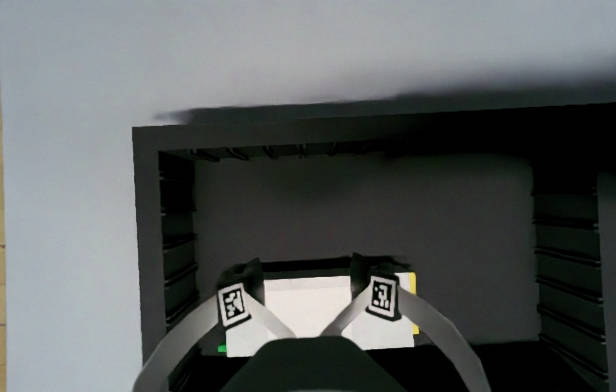

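Request:
execute_actions(
  actions=[
    {"r1":{"base":{"translate_m":2.0},"pace":"max"},"r2":{"base":{"strafe_m":1.6},"joints":{"arm_m":0.002,"wrist_roll_rad":0.03,"gripper_m":0.115},"pace":"max"}},
  ],
  cameras=[],
)

Request:
execute_actions(
  actions=[
    {"r1":{"base":{"translate_m":0.6},"joints":{"lift_m":1.09},"pace":"fast"},"r2":{"base":{"rotate_rad":1.557},"joints":{"lift_m":1.12},"pace":"max"}},
  ],
  cameras=["r1_head_camera","r1_wrist_camera","r2_head_camera"],
)

Scene clock: 156.93 s.
r1.base_odometry: x=+1.399 y=-0.553 heading=+1.312 (m, m, rad; r1's odometry frame)
r1.turned_by_wheels: +0.000 (rad since the last result)
r1.turned_by_imu: +0.003 (rad since the last result)
r1.base_tilt: forward=+0.0 right=-0.4 (deg)
r1.lidar_m: 0.88 1.00 1.97 2.90 0.72 0.62 1.90 2.26 1.84 1.83 1.38 0.38
r1.base_status: done
r1.joint_positions: lift_m=+0.920 arm_m=+0.122 wrist_yaw_rad=+0.000 wrist_pitch_rad=+1.535 wrist_roll_rad=+0.185 gripper_m=+0.011
r1.joint_status: not commanded
r1.motor_effort: lift_m=+25(25) arm_m=-9(9) wrist_yaw_rad=-1(2) wrist_pitch_rad=+0(2) wrist_roll_rad=+1(1) gripper_m=-29(29) wheel_0=+0(6) wheel_1=+0(1) wheel_2=+1(10) (%)
r1.hand_pose: x=+0.3028 y=-0.0874 z=+0.8096 quat_wxyz=(+0.717, +0.066, +0.691, -0.064) (m; r1's base frame)
r1.wrist_depth_mm: 960 991 1008 991 1008 1060 1042 / 991 991 991 1008 1025 1025 1042 / 991 991 187 187 1042 1060 1060 / 1008 1008 1008 191 1042 1060 1060 / 1008 1008 191 191 1042 1060 1060 / 991 174 191 193 188 1042 1078 / 1008 1008 820 - 1078 1078 1078
r2.base_odometry: x=+1.446 y=+1.737 heading=-2.094 (m, m, rad; r2's odometry frame)
r2.turned_by_wheels: +0.000 (rad since the last result)
r2.turned_by_imu: +0.003 (rad since the last result)
r2.base_tilt: forward=+0.1 right=-0.2 (deg)
r2.lidar_m: 3.06 0.86 0.63 0.59 0.87 1.24 1.67 1.74 2.46 1.23 0.96 1.26
r2.base_status: done
r2.joint_positions: lift_m=+1.050 arm_m=+0.003 wrist_yaw_rad=+0.000 wrist_pitch_rad=+1.570 wrist_roll_rad=+0.030 gripper_m=+0.115
r2.joint_status: all done
r2.motor_effort: lift_m=+22(22) arm_m=-8(10) wrist_yaw_rad=+0(1) wrist_pitch_rad=-1(2) wrist_roll_rad=-3(6) gripper_m=-1(2) wheel_0=-1(12) wheel_1=-2(11) wheel_2=+0(0) (%)
r2.hand_pose: x=+0.1744 y=-0.0874 z=+0.9395 quat_wxyz=(+0.707, +0.011, +0.707, -0.011) (m; r2's base frame)
r2.wrist_depth_mm: 1138 1160 1160 1160 1160 1160 1160 / 1138 1138 1138 1160 1160 1160 1160 / 1160 1138 1138 1138 1160 1138 1160 / 1138 1138 1160 1138 1138 1160 1160 / 1138 1138 946 946 1138 1160 1138 / 1118 1138 216 946 1138 1138 1138 / 1138 1138 1138 108 1138 1138 1138
pictures: none
No camera images: the call's "cameras" was empty. Leave "cameras" out to get every camera's image.

Scene clock: 159.97 s.
r1.base_odometry: x=+1.553 y=+0.027 heading=+1.312 (m, m, rad; r1's odometry frame)
r1.turned_by_wheels: +0.000 (rad since the last result)
r1.turned_by_imu: +0.001 (rad since the last result)
r1.base_tilt: forward=+0.0 right=-0.4 (deg)
r1.lidar_m: 0.30 0.34 0.57 2.80 3.11 1.19 1.20 2.39 1.97 1.30 0.41 0.33
r1.base_status: done
r1.joint_positions: lift_m=+1.090 arm_m=+0.122 wrist_yaw_rad=+0.000 wrist_pitch_rad=+1.535 wrist_roll_rad=+0.185 gripper_m=+0.011
r1.joint_status: all done
r1.motor_effort: lift_m=+25(26) arm_m=-9(9) wrist_yaw_rad=-1(2) wrist_pitch_rad=+0(2) wrist_roll_rad=-2(0) gripper_m=-30(30) wheel_0=+0(5) wheel_1=+0(5) wheel_2=+1(11) (%)
r1.hand_pose: x=+0.3028 y=-0.0874 z=+0.9795 quat_wxyz=(+0.717, +0.066, +0.691, -0.064) (m; r1's base frame)
r1.wrist_depth_mm: 277 279 282 285 289 291 415 / 278 279 282 285 289 294 591 / 278 282 187 188 291 294 1138 / 281 283 285 190 291 294 1229 / 1160 1182 190 192 293 1205 1229 / 1182 173 191 193 187 1205 1229 / 1182 1160 1182 - 1255 1229 1229
r2.base_odometry: x=+1.446 y=+1.737 heading=-0.538 (m, m, rad; r2's odometry frame)
r2.turned_by_wheels: +1.556 (rad since the last result)
r2.turned_by_imu: +1.571 (rad since the last result)
r2.base_tilt: forward=+0.1 right=-0.2 (deg)
r2.lidar_m: 0.61 0.87 1.19 1.65 1.73 2.36 1.34 0.94 1.26 3.06 0.90 0.63
r2.base_status: done
r2.joint_positions: lift_m=+1.120 arm_m=+0.003 wrist_yaw_rad=+0.000 wrist_pitch_rad=+1.570 wrist_roll_rad=+0.030 gripper_m=+0.115
r2.joint_status: all done
r2.motor_effort: lift_m=+21(24) arm_m=-8(7) wrist_yaw_rad=+0(0) wrist_pitch_rad=+0(1) wrist_roll_rad=-3(3) gripper_m=-1(1) wheel_0=-5(8) wheel_1=-4(7) wheel_2=-3(9) (%)
r2.hand_pose: x=+0.1745 y=-0.0874 z=+1.0096 quat_wxyz=(+0.707, +0.011, +0.707, -0.011) (m; r2's base frame)
r2.wrist_depth_mm: 1160 1205 1205 1229 1205 1205 1229 / 1229 1205 1205 1205 1205 1205 1205 / 1229 1205 1205 1205 1205 1205 1229 / 1205 1205 1205 1205 1205 1205 1229 / 1205 1205 1008 1008 1205 1205 1205 / 1229 1205 216 1008 1205 1205 1205 / 1205 1205 1205 108 1205 1229 1205
pictures: r1_head_camera, r1_wrist_camera, r2_head_camera
camera_calibration (this result's frames):
r1_wrist_camera: T_world_to_cam=[[-0.182063, -0.982918, 0.0269125, -0.0651215], [-0.983232, 0.182273, 0.00553419, 0.354161], [-0.0103451, -0.0254537, -0.999622, 1.20841], [0, 0, 0, 1]] pos_world=[0.348868, -0.0978048, 1.20775]
Images, in order (width x height): r1_head_camera 420x560, r1_wrist_camera 616x392, r2_head_camera 420x560.

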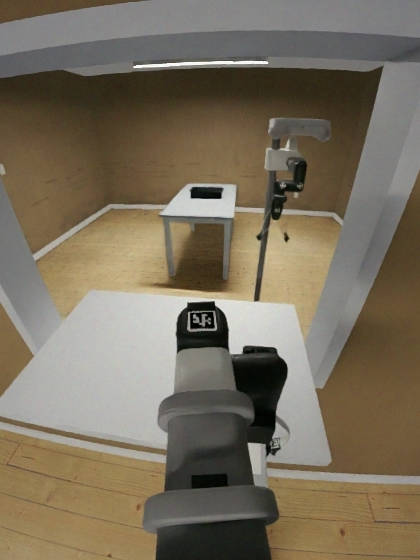

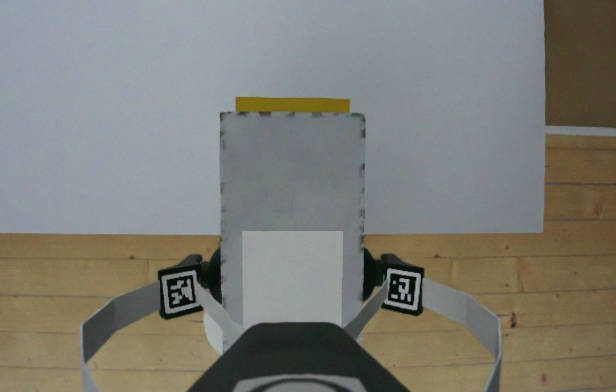

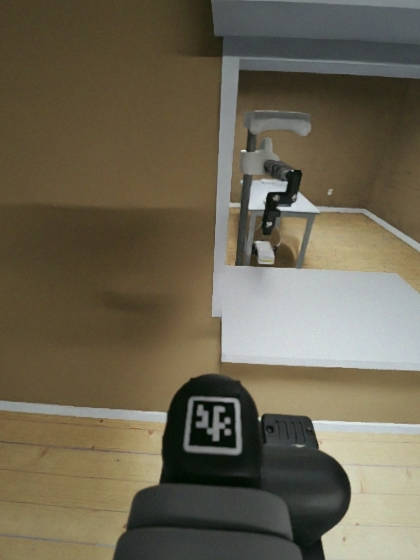

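Request:
execute_actions(
  actions=[
    {"r1":{"joints":{"lift_m":1.052,"arm_m":0.52},"pace":"fast"},"r2":{"base":{"strafe_m":-0.197},"pace":"max"}},
  ],
  cameras=[],
)

Request:
execute_actions(
  actions=[
    {"r1":{"joints":{"lift_m":1.049,"gripper_m":0.095}},"r2":{"base":{"translate_m":0.2},"pace":"max"}},
  ],
  cameras=[],
)

Request:
execute_actions(
  actions=[
    {"r1":{"joints":{"lift_m":1.11},"pace":"max"}},
  ],
  cameras=["r1_wrist_camera","r2_head_camera"],
)

Scene clock: 162.13 s.
r1.base_odometry: x=+1.553 y=+0.027 heading=+1.312 (m, m, rad; r1's odometry frame)
r1.turned_by_wheels: +0.000 (rad since the last result)
r1.turned_by_imu: +0.000 (rad since the last result)
r1.base_tilt: forward=-0.1 right=-0.3 (deg)
r1.lidar_m: 0.30 0.35 0.57 2.80 3.10 1.19 1.19 2.39 1.96 1.30 0.39 0.31
r1.base_status: not commanded
r1.joint_positions: lift_m=+1.052 arm_m=+0.518 wrist_yaw_rad=+0.000 wrist_pitch_rad=+1.535 wrist_roll_rad=+0.185 gripper_m=+0.011
r1.joint_status: all done
r1.motor_effort: lift_m=+22(25) arm_m=+9(13) wrist_yaw_rad=-1(1) wrist_pitch_rad=-2(6) wrist_roll_rad=-1(1) gripper_m=-28(30) wheel_0=+0(1) wheel_1=+0(0) wheel_2=+1(1) (%)
r1.hand_pose: x=+0.6997 y=-0.0874 z=+0.9418 quat_wxyz=(+0.717, +0.066, +0.691, -0.064) (m; r1's base frame)
r1.wrist_depth_mm: 238 240 243 246 248 252 253 / 239 241 245 247 251 253 255 / 241 243 187 188 252 253 256 / 242 244 245 190 251 255 257 / 243 246 191 192 254 256 258 / 244 173 191 193 187 257 260 / 246 249 250 - 257 259 263
r2.base_odometry: x=+1.345 y=+1.568 heading=-0.538 (m, m, rad; r2's odometry frame)
r2.turned_by_wheels: +0.000 (rad since the last result)
r2.turned_by_imu: +0.001 (rad since the last result)
r2.base_tilt: forward=+0.1 right=-0.2 (deg)
r2.lidar_m: 0.60 0.87 1.21 1.84 1.92 2.66 0.88 0.92 3.00 2.87 0.89 0.64
r2.base_status: done
r2.joint_positions: lift_m=+1.120 arm_m=+0.003 wrist_yaw_rad=+0.000 wrist_pitch_rad=+1.570 wrist_roll_rad=+0.030 gripper_m=+0.115
r2.joint_status: not commanded
r2.motor_effort: lift_m=+20(21) arm_m=-7(8) wrist_yaw_rad=+0(0) wrist_pitch_rad=-1(1) wrist_roll_rad=-3(1) gripper_m=-1(1) wheel_0=+3(11) wheel_1=-1(11) wheel_2=+0(3) (%)
r2.hand_pose: x=+0.1745 y=-0.0874 z=+1.0096 quat_wxyz=(+0.707, +0.011, +0.707, -0.011) (m; r2's base frame)
r2.wrist_depth_mm: 1160 1182 1229 1229 1229 1229 1229 / 1205 1229 1229 1229 1205 1229 1229 / 1229 1205 1229 1229 1205 1229 1229 / 1205 1205 1229 1229 1205 1229 1205 / 1182 1205 1008 1008 1205 1205 1205 / 1205 1205 215 991 1205 1229 1205 / 1205 1205 1205 108 1205 1205 1229
pictures: none
No camera images: the call's "cameras" was empty. Leave "cameras" out to get every camera's image.

Scene clock: 164.13 s.
r1.base_odometry: x=+1.553 y=+0.027 heading=+1.312 (m, m, rad; r1's odometry frame)
r1.turned_by_wheels: +0.000 (rad since the last result)
r1.turned_by_imu: +0.000 (rad since the last result)
r1.base_tilt: forward=+0.0 right=-0.3 (deg)
r1.lidar_m: 0.29 0.35 0.57 2.80 3.12 1.17 1.15 2.41 1.98 1.29 0.40 0.32
r1.base_status: not commanded
r1.joint_positions: lift_m=+1.049 arm_m=+0.518 wrist_yaw_rad=+0.000 wrist_pitch_rad=+1.536 wrist_roll_rad=+0.185 gripper_m=+0.095
r1.joint_status: all done
r1.motor_effort: lift_m=+22(22) arm_m=+9(9) wrist_yaw_rad=-2(2) wrist_pitch_rad=-2(2) wrist_roll_rad=-2(1) gripper_m=-1(28) wheel_0=+0(0) wheel_1=+0(0) wheel_2=+1(1) (%)
r1.hand_pose: x=+0.6995 y=-0.0874 z=+0.9388 quat_wxyz=(+0.716, +0.066, +0.692, -0.064) (m; r1's base frame)
r1.wrist_depth_mm: 237 240 243 245 248 251 253 / 238 241 243 245 249 252 254 / 239 241 243 208 251 254 255 / 240 244 245 208 251 254 257 / 242 245 210 210 252 255 258 / 243 245 209 209 253 258 258 / 244 246 248 - 256 259 260
r2.base_odometry: x=+1.516 y=+1.466 heading=-0.537 (m, m, rad; r2's odometry frame)
r2.turned_by_wheels: +0.000 (rad since the last result)
r2.turned_by_imu: +0.001 (rad since the last result)
r2.base_tilt: forward=+0.1 right=-0.2 (deg)
r2.lidar_m: 0.41 0.43 0.93 1.85 1.92 2.63 1.09 1.13 2.98 2.50 0.62 0.45
r2.base_status: done
r2.joint_positions: lift_m=+1.120 arm_m=+0.003 wrist_yaw_rad=+0.000 wrist_pitch_rad=+1.570 wrist_roll_rad=+0.030 gripper_m=+0.115
r2.joint_status: not commanded
r2.motor_effort: lift_m=+21(21) arm_m=-7(7) wrist_yaw_rad=+1(0) wrist_pitch_rad=-1(0) wrist_roll_rad=-4(3) gripper_m=-1(2) wheel_0=+5(9) wheel_1=+3(6) wheel_2=-2(11) (%)
r2.hand_pose: x=+0.1745 y=-0.0874 z=+1.0096 quat_wxyz=(+0.707, +0.011, +0.707, -0.011) (m; r2's base frame)
r2.wrist_depth_mm: 809 842 866 878 931 976 1025 / 1138 1160 1229 1205 1205 1229 1229 / 1229 1229 1205 1229 1205 1205 1205 / 1205 1229 1205 1205 1229 1205 1229 / 1205 1205 1008 1008 1205 1229 1205 / 1205 1205 215 1008 1205 1229 1205 / 1205 1205 1205 108 1205 1205 1205
pictures: none
No camera images: the call's "cameras" was empty. Leave "cameras" out to get every camera's image.

Scene clock: 164.90 s.
r1.base_odometry: x=+1.553 y=+0.027 heading=+1.312 (m, m, rad; r1's odometry frame)
r1.turned_by_wheels: +0.000 (rad since the last result)
r1.turned_by_imu: +0.000 (rad since the last result)
r1.base_tilt: forward=+0.0 right=-0.4 (deg)
r1.lidar_m: 0.30 0.34 0.56 2.80 3.12 1.17 1.17 2.40 1.96 1.30 0.40 0.30
r1.base_status: not commanded
r1.joint_positions: lift_m=+1.110 arm_m=+0.518 wrist_yaw_rad=+0.000 wrist_pitch_rad=+1.535 wrist_roll_rad=+0.185 gripper_m=+0.095
r1.joint_status: all done
r1.motor_effort: lift_m=+21(26) arm_m=+9(9) wrist_yaw_rad=-1(2) wrist_pitch_rad=-1(1) wrist_roll_rad=+0(1) gripper_m=-2(1) wheel_0=+0(0) wheel_1=+0(0) wheel_2=+1(1) (%)
r1.hand_pose: x=+0.6996 y=-0.0874 z=+0.9999 quat_wxyz=(+0.717, +0.066, +0.691, -0.064) (m; r1's base frame)
r1.wrist_depth_mm: 296 298 301 304 309 312 315 / 297 300 304 307 310 314 317 / 298 301 301 270 312 317 319 / 300 301 304 271 314 314 320 / 300 303 271 271 314 317 319 / 301 304 271 271 315 319 322 / 303 306 309 - 317 322 327
r2.base_odometry: x=+1.516 y=+1.466 heading=-0.537 (m, m, rad; r2's odometry frame)
r2.turned_by_wheels: +0.000 (rad since the last result)
r2.turned_by_imu: +0.000 (rad since the last result)
r2.base_tilt: forward=+0.1 right=-0.3 (deg)
r2.lidar_m: 0.41 0.44 0.92 1.84 1.95 2.66 1.08 1.14 3.00 2.49 0.60 0.42
r2.base_status: not commanded
r2.joint_positions: lift_m=+1.120 arm_m=+0.003 wrist_yaw_rad=+0.000 wrist_pitch_rad=+1.570 wrist_roll_rad=+0.030 gripper_m=+0.115
r2.joint_status: not commanded
r2.motor_effort: lift_m=+20(21) arm_m=-8(8) wrist_yaw_rad=+0(0) wrist_pitch_rad=-1(1) wrist_roll_rad=-5(3) gripper_m=+0(1) wheel_0=+5(5) wheel_1=+3(3) wheel_2=-2(2) (%)
r2.hand_pose: x=+0.1745 y=-0.0874 z=+1.0096 quat_wxyz=(+0.707, +0.011, +0.707, -0.011) (m; r2's base frame)
r2.wrist_depth_mm: 809 842 866 891 931 976 1025 / 1138 1160 1205 1229 1229 1205 1229 / 1205 1205 1205 1205 1229 1229 1205 / 1229 1229 1205 1229 1205 1229 1205 / 1205 1205 1008 1008 1205 1229 1229 / 1205 1205 215 991 1229 1229 1205 / 1205 1205 1205 108 1205 1205 1205
pictures: r1_wrist_camera, r2_head_camera
camera_calibration (this result's frames):
r1_wrist_camera: T_world_to_cam=[[-0.182213, -0.982889, 0.0269611, 0.00662942], [-0.983202, 0.18243, 0.00579953, 0.743915], [-0.0106188, -0.0254514, -0.99962, 1.23305], [0, 0, 0, 1]] pos_world=[0.74572, -0.0978138, 1.22809]
Images, in order (width x height): r1_wrist_camera 616x392, r2_head_camera 420x560.

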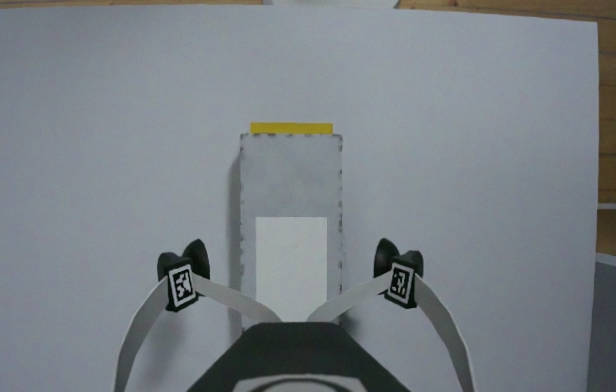

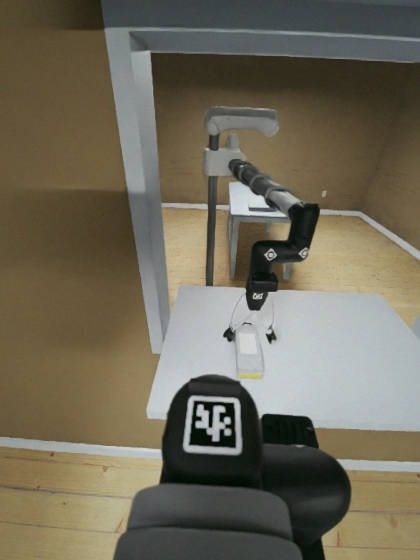

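Request:
execute_actions(
  actions=[
    {"r1":{"base":{"translate_m":-0.15},"joints":{"arm_m":0.002},"pace":"max"},"r2":{"base":{"strafe_m":-0.018},"joints":{"arm_m":0.45,"lift_m":1.105},"pace":"fast"}},
  ],
  cameras=["r2_wrist_camera"],
)

Scene clock: 167.10 s.
r1.base_odometry: x=+1.514 y=-0.118 heading=+1.312 (m, m, rad; r1's odometry frame)
r1.turned_by_wheels: +0.000 (rad since the last result)
r1.turned_by_imu: +0.000 (rad since the last result)
r1.base_tilt: forward=-0.1 right=-0.4 (deg)
r1.lidar_m: 0.43 0.50 0.83 2.81 1.28 1.02 1.14 2.36 1.94 1.62 0.83 0.46
r1.base_status: done
r1.joint_positions: lift_m=+1.110 arm_m=+0.004 wrist_yaw_rad=+0.000 wrist_pitch_rad=+1.535 wrist_roll_rad=+0.185 gripper_m=+0.095
r1.joint_status: all done
r1.motor_effort: lift_m=+21(21) arm_m=-9(9) wrist_yaw_rad=-1(3) wrist_pitch_rad=-2(1) wrist_roll_rad=-2(2) gripper_m=-2(2) wheel_0=+1(4) wheel_1=+1(3) wheel_2=-2(8) (%)
r1.hand_pose: x=+0.1847 y=-0.0874 z=+0.9999 quat_wxyz=(+0.716, +0.067, +0.691, -0.064) (m; r1's base frame)
r1.wrist_depth_mm: 1042 1060 1060 1042 1060 1042 1060 / 1160 1182 1205 1205 1229 1255 1229 / 1182 1182 1182 1205 1205 1229 1229 / 1182 1182 1205 1182 1255 1255 1229 / 1182 1205 1008 1025 1255 1255 1255 / 1182 1205 1008 991 1229 1229 1281 / 1205 1205 1205 - 1255 1255 1281
r2.base_odometry: x=+1.507 y=+1.450 heading=-0.537 (m, m, rad; r2's odometry frame)
r2.turned_by_wheels: +0.000 (rad since the last result)
r2.turned_by_imu: +0.001 (rad since the last result)
r2.base_tilt: forward=+0.2 right=-0.2 (deg)
r2.lidar_m: 0.41 0.42 0.92 1.87 1.93 2.69 1.07 1.15 2.98 2.50 0.62 0.43
r2.base_status: done
r2.joint_positions: lift_m=+1.105 arm_m=+0.449 wrist_yaw_rad=+0.000 wrist_pitch_rad=+1.570 wrist_roll_rad=+0.030 gripper_m=+0.115
r2.joint_status: all done
r2.motor_effort: lift_m=+17(18) arm_m=+8(7) wrist_yaw_rad=-1(0) wrist_pitch_rad=+1(1) wrist_roll_rad=-2(1) gripper_m=-1(2) wheel_0=+3(11) wheel_1=+0(7) wheel_2=+0(2) (%)
r2.hand_pose: x=+0.6198 y=-0.0874 z=+0.9949 quat_wxyz=(+0.707, +0.011, +0.707, -0.011) (m; r2's base frame)
r2.wrist_depth_mm: 306 306 306 307 307 307 307 / 306 306 306 306 307 307 307 / 304 306 306 266 307 307 307 / 306 304 306 266 307 306 306 / 304 306 304 266 306 306 306 / 303 304 215 265 266 306 307 / 304 304 304 108 306 304 306
pictures: r2_wrist_camera
camera_calibration (this result's frames):
r2_wrist_camera: T_world_to_cam=[[-0.0652875, -0.997789, 0.0124397, -0.0635583], [-0.997863, 0.0652489, -0.00348098, 0.690056], [0.00266161, -0.0126403, -0.999917, 1.22479], [0, 0, 0, 1]] pos_world=[0.681172, -0.0929614, 1.22788]
Images, in order (width x height): r2_wrist_camera 616x392.

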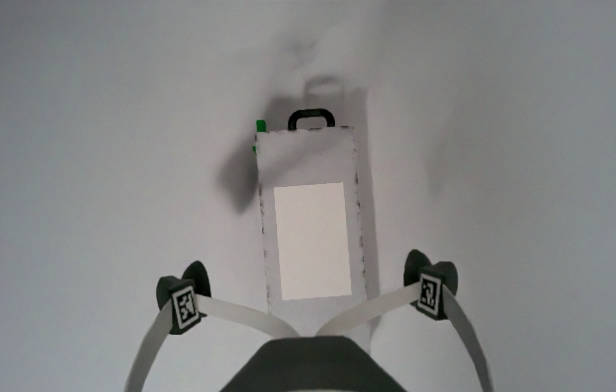

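Request:
execute_actions(
  actions=[
    {"r2":{"base":{"strafe_m":-0.005},"joints":{"arm_m":0.458,"lift_m":1.052,"wrist_roll_rad":0.0,"gripper_m":0.09},"pace":"fast"}},
  ],
  cameras=[],
)

Request:
execute_actions(
  actions=[
    {"r2":{"joints":{"gripper_m":0.01}}},
  ],
  cameras=["r2_wrist_camera"],
)

Scene clock: 168.37 s.
r1.base_odometry: x=+1.514 y=-0.118 heading=+1.312 (m, m, rad; r1's odometry frame)
r1.turned_by_wheels: +0.000 (rad since the last result)
r1.turned_by_imu: +0.000 (rad since the last result)
r1.base_tilt: forward=+0.0 right=-0.4 (deg)
r1.lidar_m: 0.44 0.52 0.79 2.81 1.26 1.02 1.16 2.34 1.93 1.64 0.84 0.45
r1.base_status: not commanded
r1.joint_positions: lift_m=+1.110 arm_m=+0.004 wrist_yaw_rad=+0.000 wrist_pitch_rad=+1.535 wrist_roll_rad=+0.185 gripper_m=+0.095
r1.joint_status: not commanded
r1.motor_effort: lift_m=+21(21) arm_m=-9(9) wrist_yaw_rad=+0(1) wrist_pitch_rad=-2(2) wrist_roll_rad=+0(0) gripper_m=+0(3) wheel_0=+1(1) wheel_1=+2(2) wheel_2=-2(2) (%)
r1.hand_pose: x=+0.1847 y=-0.0874 z=+0.9999 quat_wxyz=(+0.716, +0.067, +0.691, -0.064) (m; r1's base frame)
r1.wrist_depth_mm: 1060 1060 1042 1060 1042 1060 1042 / 1160 1160 1205 1205 1229 1205 1229 / 1182 1182 1182 1205 1205 1255 1255 / 1182 1182 1182 1229 1205 1229 1255 / 1182 1205 991 1025 1229 1255 1255 / 1205 1182 1008 991 1229 1255 1229 / 1160 1205 1229 - 1255 1255 1255
r2.base_odometry: x=+1.505 y=+1.446 heading=-0.537 (m, m, rad; r2's odometry frame)
r2.turned_by_wheels: +0.000 (rad since the last result)
r2.turned_by_imu: +0.000 (rad since the last result)
r2.base_tilt: forward=+0.1 right=-0.2 (deg)
r2.lidar_m: 0.40 0.43 0.91 1.86 1.97 2.70 1.07 1.11 2.98 2.49 0.63 0.46
r2.base_status: done
r2.joint_positions: lift_m=+1.052 arm_m=+0.457 wrist_yaw_rad=+0.000 wrist_pitch_rad=+1.570 wrist_roll_rad=+0.000 gripper_m=+0.090
r2.joint_status: all done
r2.motor_effort: lift_m=+17(16) arm_m=+8(5) wrist_yaw_rad=+0(1) wrist_pitch_rad=-1(1) wrist_roll_rad=-3(6) gripper_m=-1(1) wheel_0=-3(9) wheel_1=+1(7) wheel_2=+0(1) (%)
r2.hand_pose: x=+0.6277 y=-0.0874 z=+0.9419 quat_wxyz=(+0.707, +0.000, +0.707, +0.000) (m; r2's base frame)
r2.wrist_depth_mm: 253 254 254 254 255 255 255 / 253 254 254 254 254 255 255 / 252 253 253 214 254 254 255 / 252 253 253 213 253 254 255 / 253 253 253 213 253 253 254 / 251 252 200 213 204 254 253 / 252 252 252 108 253 253 254
pictures: none
No camera images: the call's "cameras" was empty. Leave "cameras" out to get every camera's image.

Scene clock: 169.97 s.
r1.base_odometry: x=+1.514 y=-0.118 heading=+1.312 (m, m, rad; r1's odometry frame)
r1.turned_by_wheels: +0.000 (rad since the last result)
r1.turned_by_imu: +0.000 (rad since the last result)
r1.base_tilt: forward=-0.1 right=-0.4 (deg)
r1.lidar_m: 0.45 0.51 0.80 2.82 1.28 1.02 1.16 2.34 1.93 1.63 0.83 0.43
r1.base_status: not commanded
r1.joint_positions: lift_m=+1.110 arm_m=+0.004 wrist_yaw_rad=+0.000 wrist_pitch_rad=+1.535 wrist_roll_rad=+0.185 gripper_m=+0.095
r1.joint_status: not commanded
r1.motor_effort: lift_m=+21(21) arm_m=-9(9) wrist_yaw_rad=+0(1) wrist_pitch_rad=-2(1) wrist_roll_rad=-1(1) gripper_m=+0(1) wheel_0=+1(0) wheel_1=+2(2) wheel_2=-2(2) (%)
r1.hand_pose: x=+0.1847 y=-0.0874 z=+0.9999 quat_wxyz=(+0.716, +0.067, +0.691, -0.064) (m; r1's base frame)
r1.wrist_depth_mm: 1060 1042 1025 1042 1042 1060 1042 / 1160 1182 1205 1205 1182 1229 1229 / 1160 1182 1205 1205 1255 1229 1229 / 1160 1205 1182 1205 1229 1229 1255 / 1182 1182 1025 991 1229 1229 1255 / 1182 1205 1008 991 1229 1229 1255 / 1182 1205 1205 - 1229 1255 1281
r2.base_odometry: x=+1.505 y=+1.446 heading=-0.537 (m, m, rad; r2's odometry frame)
r2.turned_by_wheels: +0.000 (rad since the last result)
r2.turned_by_imu: +0.000 (rad since the last result)
r2.base_tilt: forward=+0.1 right=-0.2 (deg)
r2.lidar_m: 0.40 0.44 0.93 1.88 1.95 2.70 1.07 1.10 2.97 2.49 0.61 0.43
r2.base_status: not commanded
r2.joint_positions: lift_m=+1.052 arm_m=+0.457 wrist_yaw_rad=+0.000 wrist_pitch_rad=+1.570 wrist_roll_rad=+0.000 gripper_m=+0.010
r2.joint_status: all done
r2.motor_effort: lift_m=+20(20) arm_m=+8(8) wrist_yaw_rad=+0(0) wrist_pitch_rad=-1(1) wrist_roll_rad=-4(4) gripper_m=-24(23) wheel_0=-3(3) wheel_1=+1(1) wheel_2=+0(0) (%)
r2.hand_pose: x=+0.6277 y=-0.0874 z=+0.9417 quat_wxyz=(+0.707, +0.000, +0.707, +0.000) (m; r2's base frame)
r2.wrist_depth_mm: 251 251 252 252 252 252 252 / 251 251 251 251 252 252 252 / 251 251 252 202 252 252 252 / 250 251 252 202 252 252 252 / 251 251 250 202 252 252 252 / 251 250 198 201 191 252 252 / 250 250 250 108 251 251 251
pictures: r2_wrist_camera
camera_calibration (this result's frames):
r2_wrist_camera: T_world_to_cam=[[-0.0357788, -0.999282, 0.0124777, -0.0810694], [-0.999356, 0.0357416, -0.00319026, 0.695848], [0.002742, -0.0125838, -0.999917, 1.1715], [0, 0, 0, 1]] pos_world=[0.689287, -0.0911399, 1.17463]
Images, in order (width x height): r2_wrist_camera 616x392.

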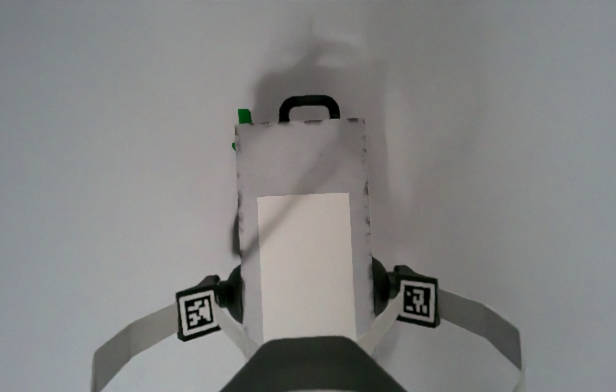

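Request:
execute_actions(
  actions=[],
  cameras=["r2_wrist_camera","r2_head_camera"],
)

Scene clock: 170.67 s.
r1.base_odometry: x=+1.514 y=-0.118 heading=+1.312 (m, m, rad; r1's odometry frame)
r1.turned_by_wheels: +0.000 (rad since the last result)
r1.turned_by_imu: +0.000 (rad since the last result)
r1.base_tilt: forward=-0.1 right=-0.4 (deg)
r1.lidar_m: 0.45 0.52 0.81 2.82 1.29 1.03 1.18 2.34 1.93 1.64 0.83 0.46
r1.base_status: not commanded
r1.joint_positions: lift_m=+1.110 arm_m=+0.004 wrist_yaw_rad=+0.000 wrist_pitch_rad=+1.535 wrist_roll_rad=+0.185 gripper_m=+0.095
r1.joint_status: not commanded
r1.motor_effort: lift_m=+21(21) arm_m=-9(9) wrist_yaw_rad=-1(1) wrist_pitch_rad=-1(1) wrist_roll_rad=+1(1) gripper_m=-2(1) wheel_0=+0(0) wheel_1=+2(2) wheel_2=-2(2) (%)
r1.hand_pose: x=+0.1847 y=-0.0874 z=+0.9999 quat_wxyz=(+0.716, +0.067, +0.691, -0.064) (m; r1's base frame)
r1.wrist_depth_mm: 1042 1060 1042 1042 1060 1060 1042 / 1182 1182 1205 1182 1182 1205 1255 / 1160 1182 1182 1205 1205 1229 1229 / 1182 1182 1205 1205 1255 1255 1281 / 1182 1182 991 991 1229 1255 1255 / 1205 1182 1008 991 1229 1255 1255 / 1182 1205 1229 - 1229 1255 1281
r2.base_odometry: x=+1.505 y=+1.446 heading=-0.537 (m, m, rad; r2's odometry frame)
r2.turned_by_wheels: +0.000 (rad since the last result)
r2.turned_by_imu: +0.000 (rad since the last result)
r2.base_tilt: forward=+0.2 right=-0.2 (deg)
r2.lidar_m: 0.42 0.44 0.92 1.88 1.95 2.70 1.06 1.11 2.97 2.45 0.62 0.43
r2.base_status: not commanded
r2.joint_positions: lift_m=+1.052 arm_m=+0.457 wrist_yaw_rad=+0.000 wrist_pitch_rad=+1.570 wrist_roll_rad=+0.000 gripper_m=+0.010
r2.joint_status: all done
r2.motor_effort: lift_m=+20(20) arm_m=+8(8) wrist_yaw_rad=+0(0) wrist_pitch_rad=-1(1) wrist_roll_rad=-3(4) gripper_m=-23(23) wheel_0=-3(3) wheel_1=+1(1) wheel_2=+0(0) (%)
r2.hand_pose: x=+0.6277 y=-0.0874 z=+0.9417 quat_wxyz=(+0.707, +0.000, +0.707, +0.000) (m; r2's base frame)
r2.wrist_depth_mm: 251 250 251 251 252 252 253 / 251 251 251 251 251 253 253 / 251 251 251 203 252 252 252 / 251 251 251 202 252 251 252 / 251 251 251 202 251 251 252 / 250 250 190 201 190 251 251 / 250 250 251 108 251 252 251
pictures: r2_head_camera, r2_wrist_camera
camera_calibration (this result's frames):
r2_wrist_camera: T_world_to_cam=[[-0.0357787, -0.999282, 0.0124777, -0.0810694], [-0.999356, 0.0357415, -0.00319038, 0.695848], [0.00274212, -0.0125838, -0.999917, 1.1715], [0, 0, 0, 1]] pos_world=[0.689287, -0.0911399, 1.17463]
Images, in order (width x height): r2_head_camera 420x560, r2_wrist_camera 616x392.

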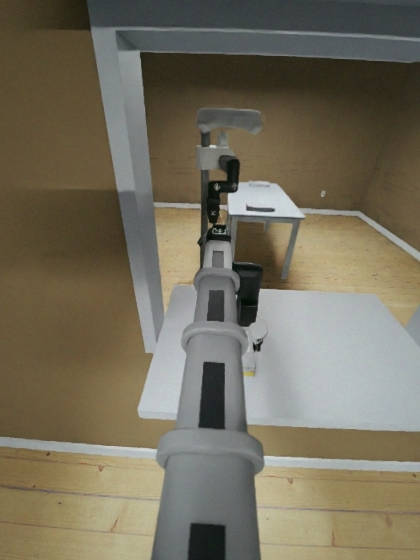

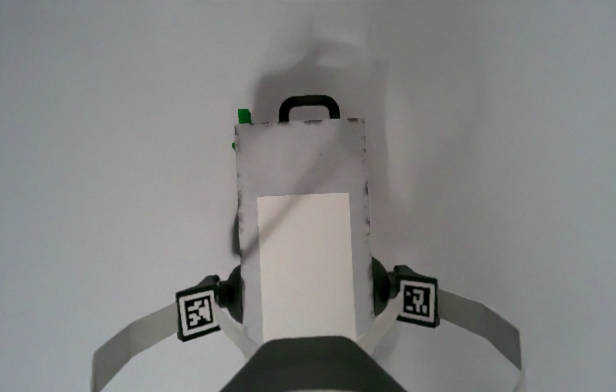

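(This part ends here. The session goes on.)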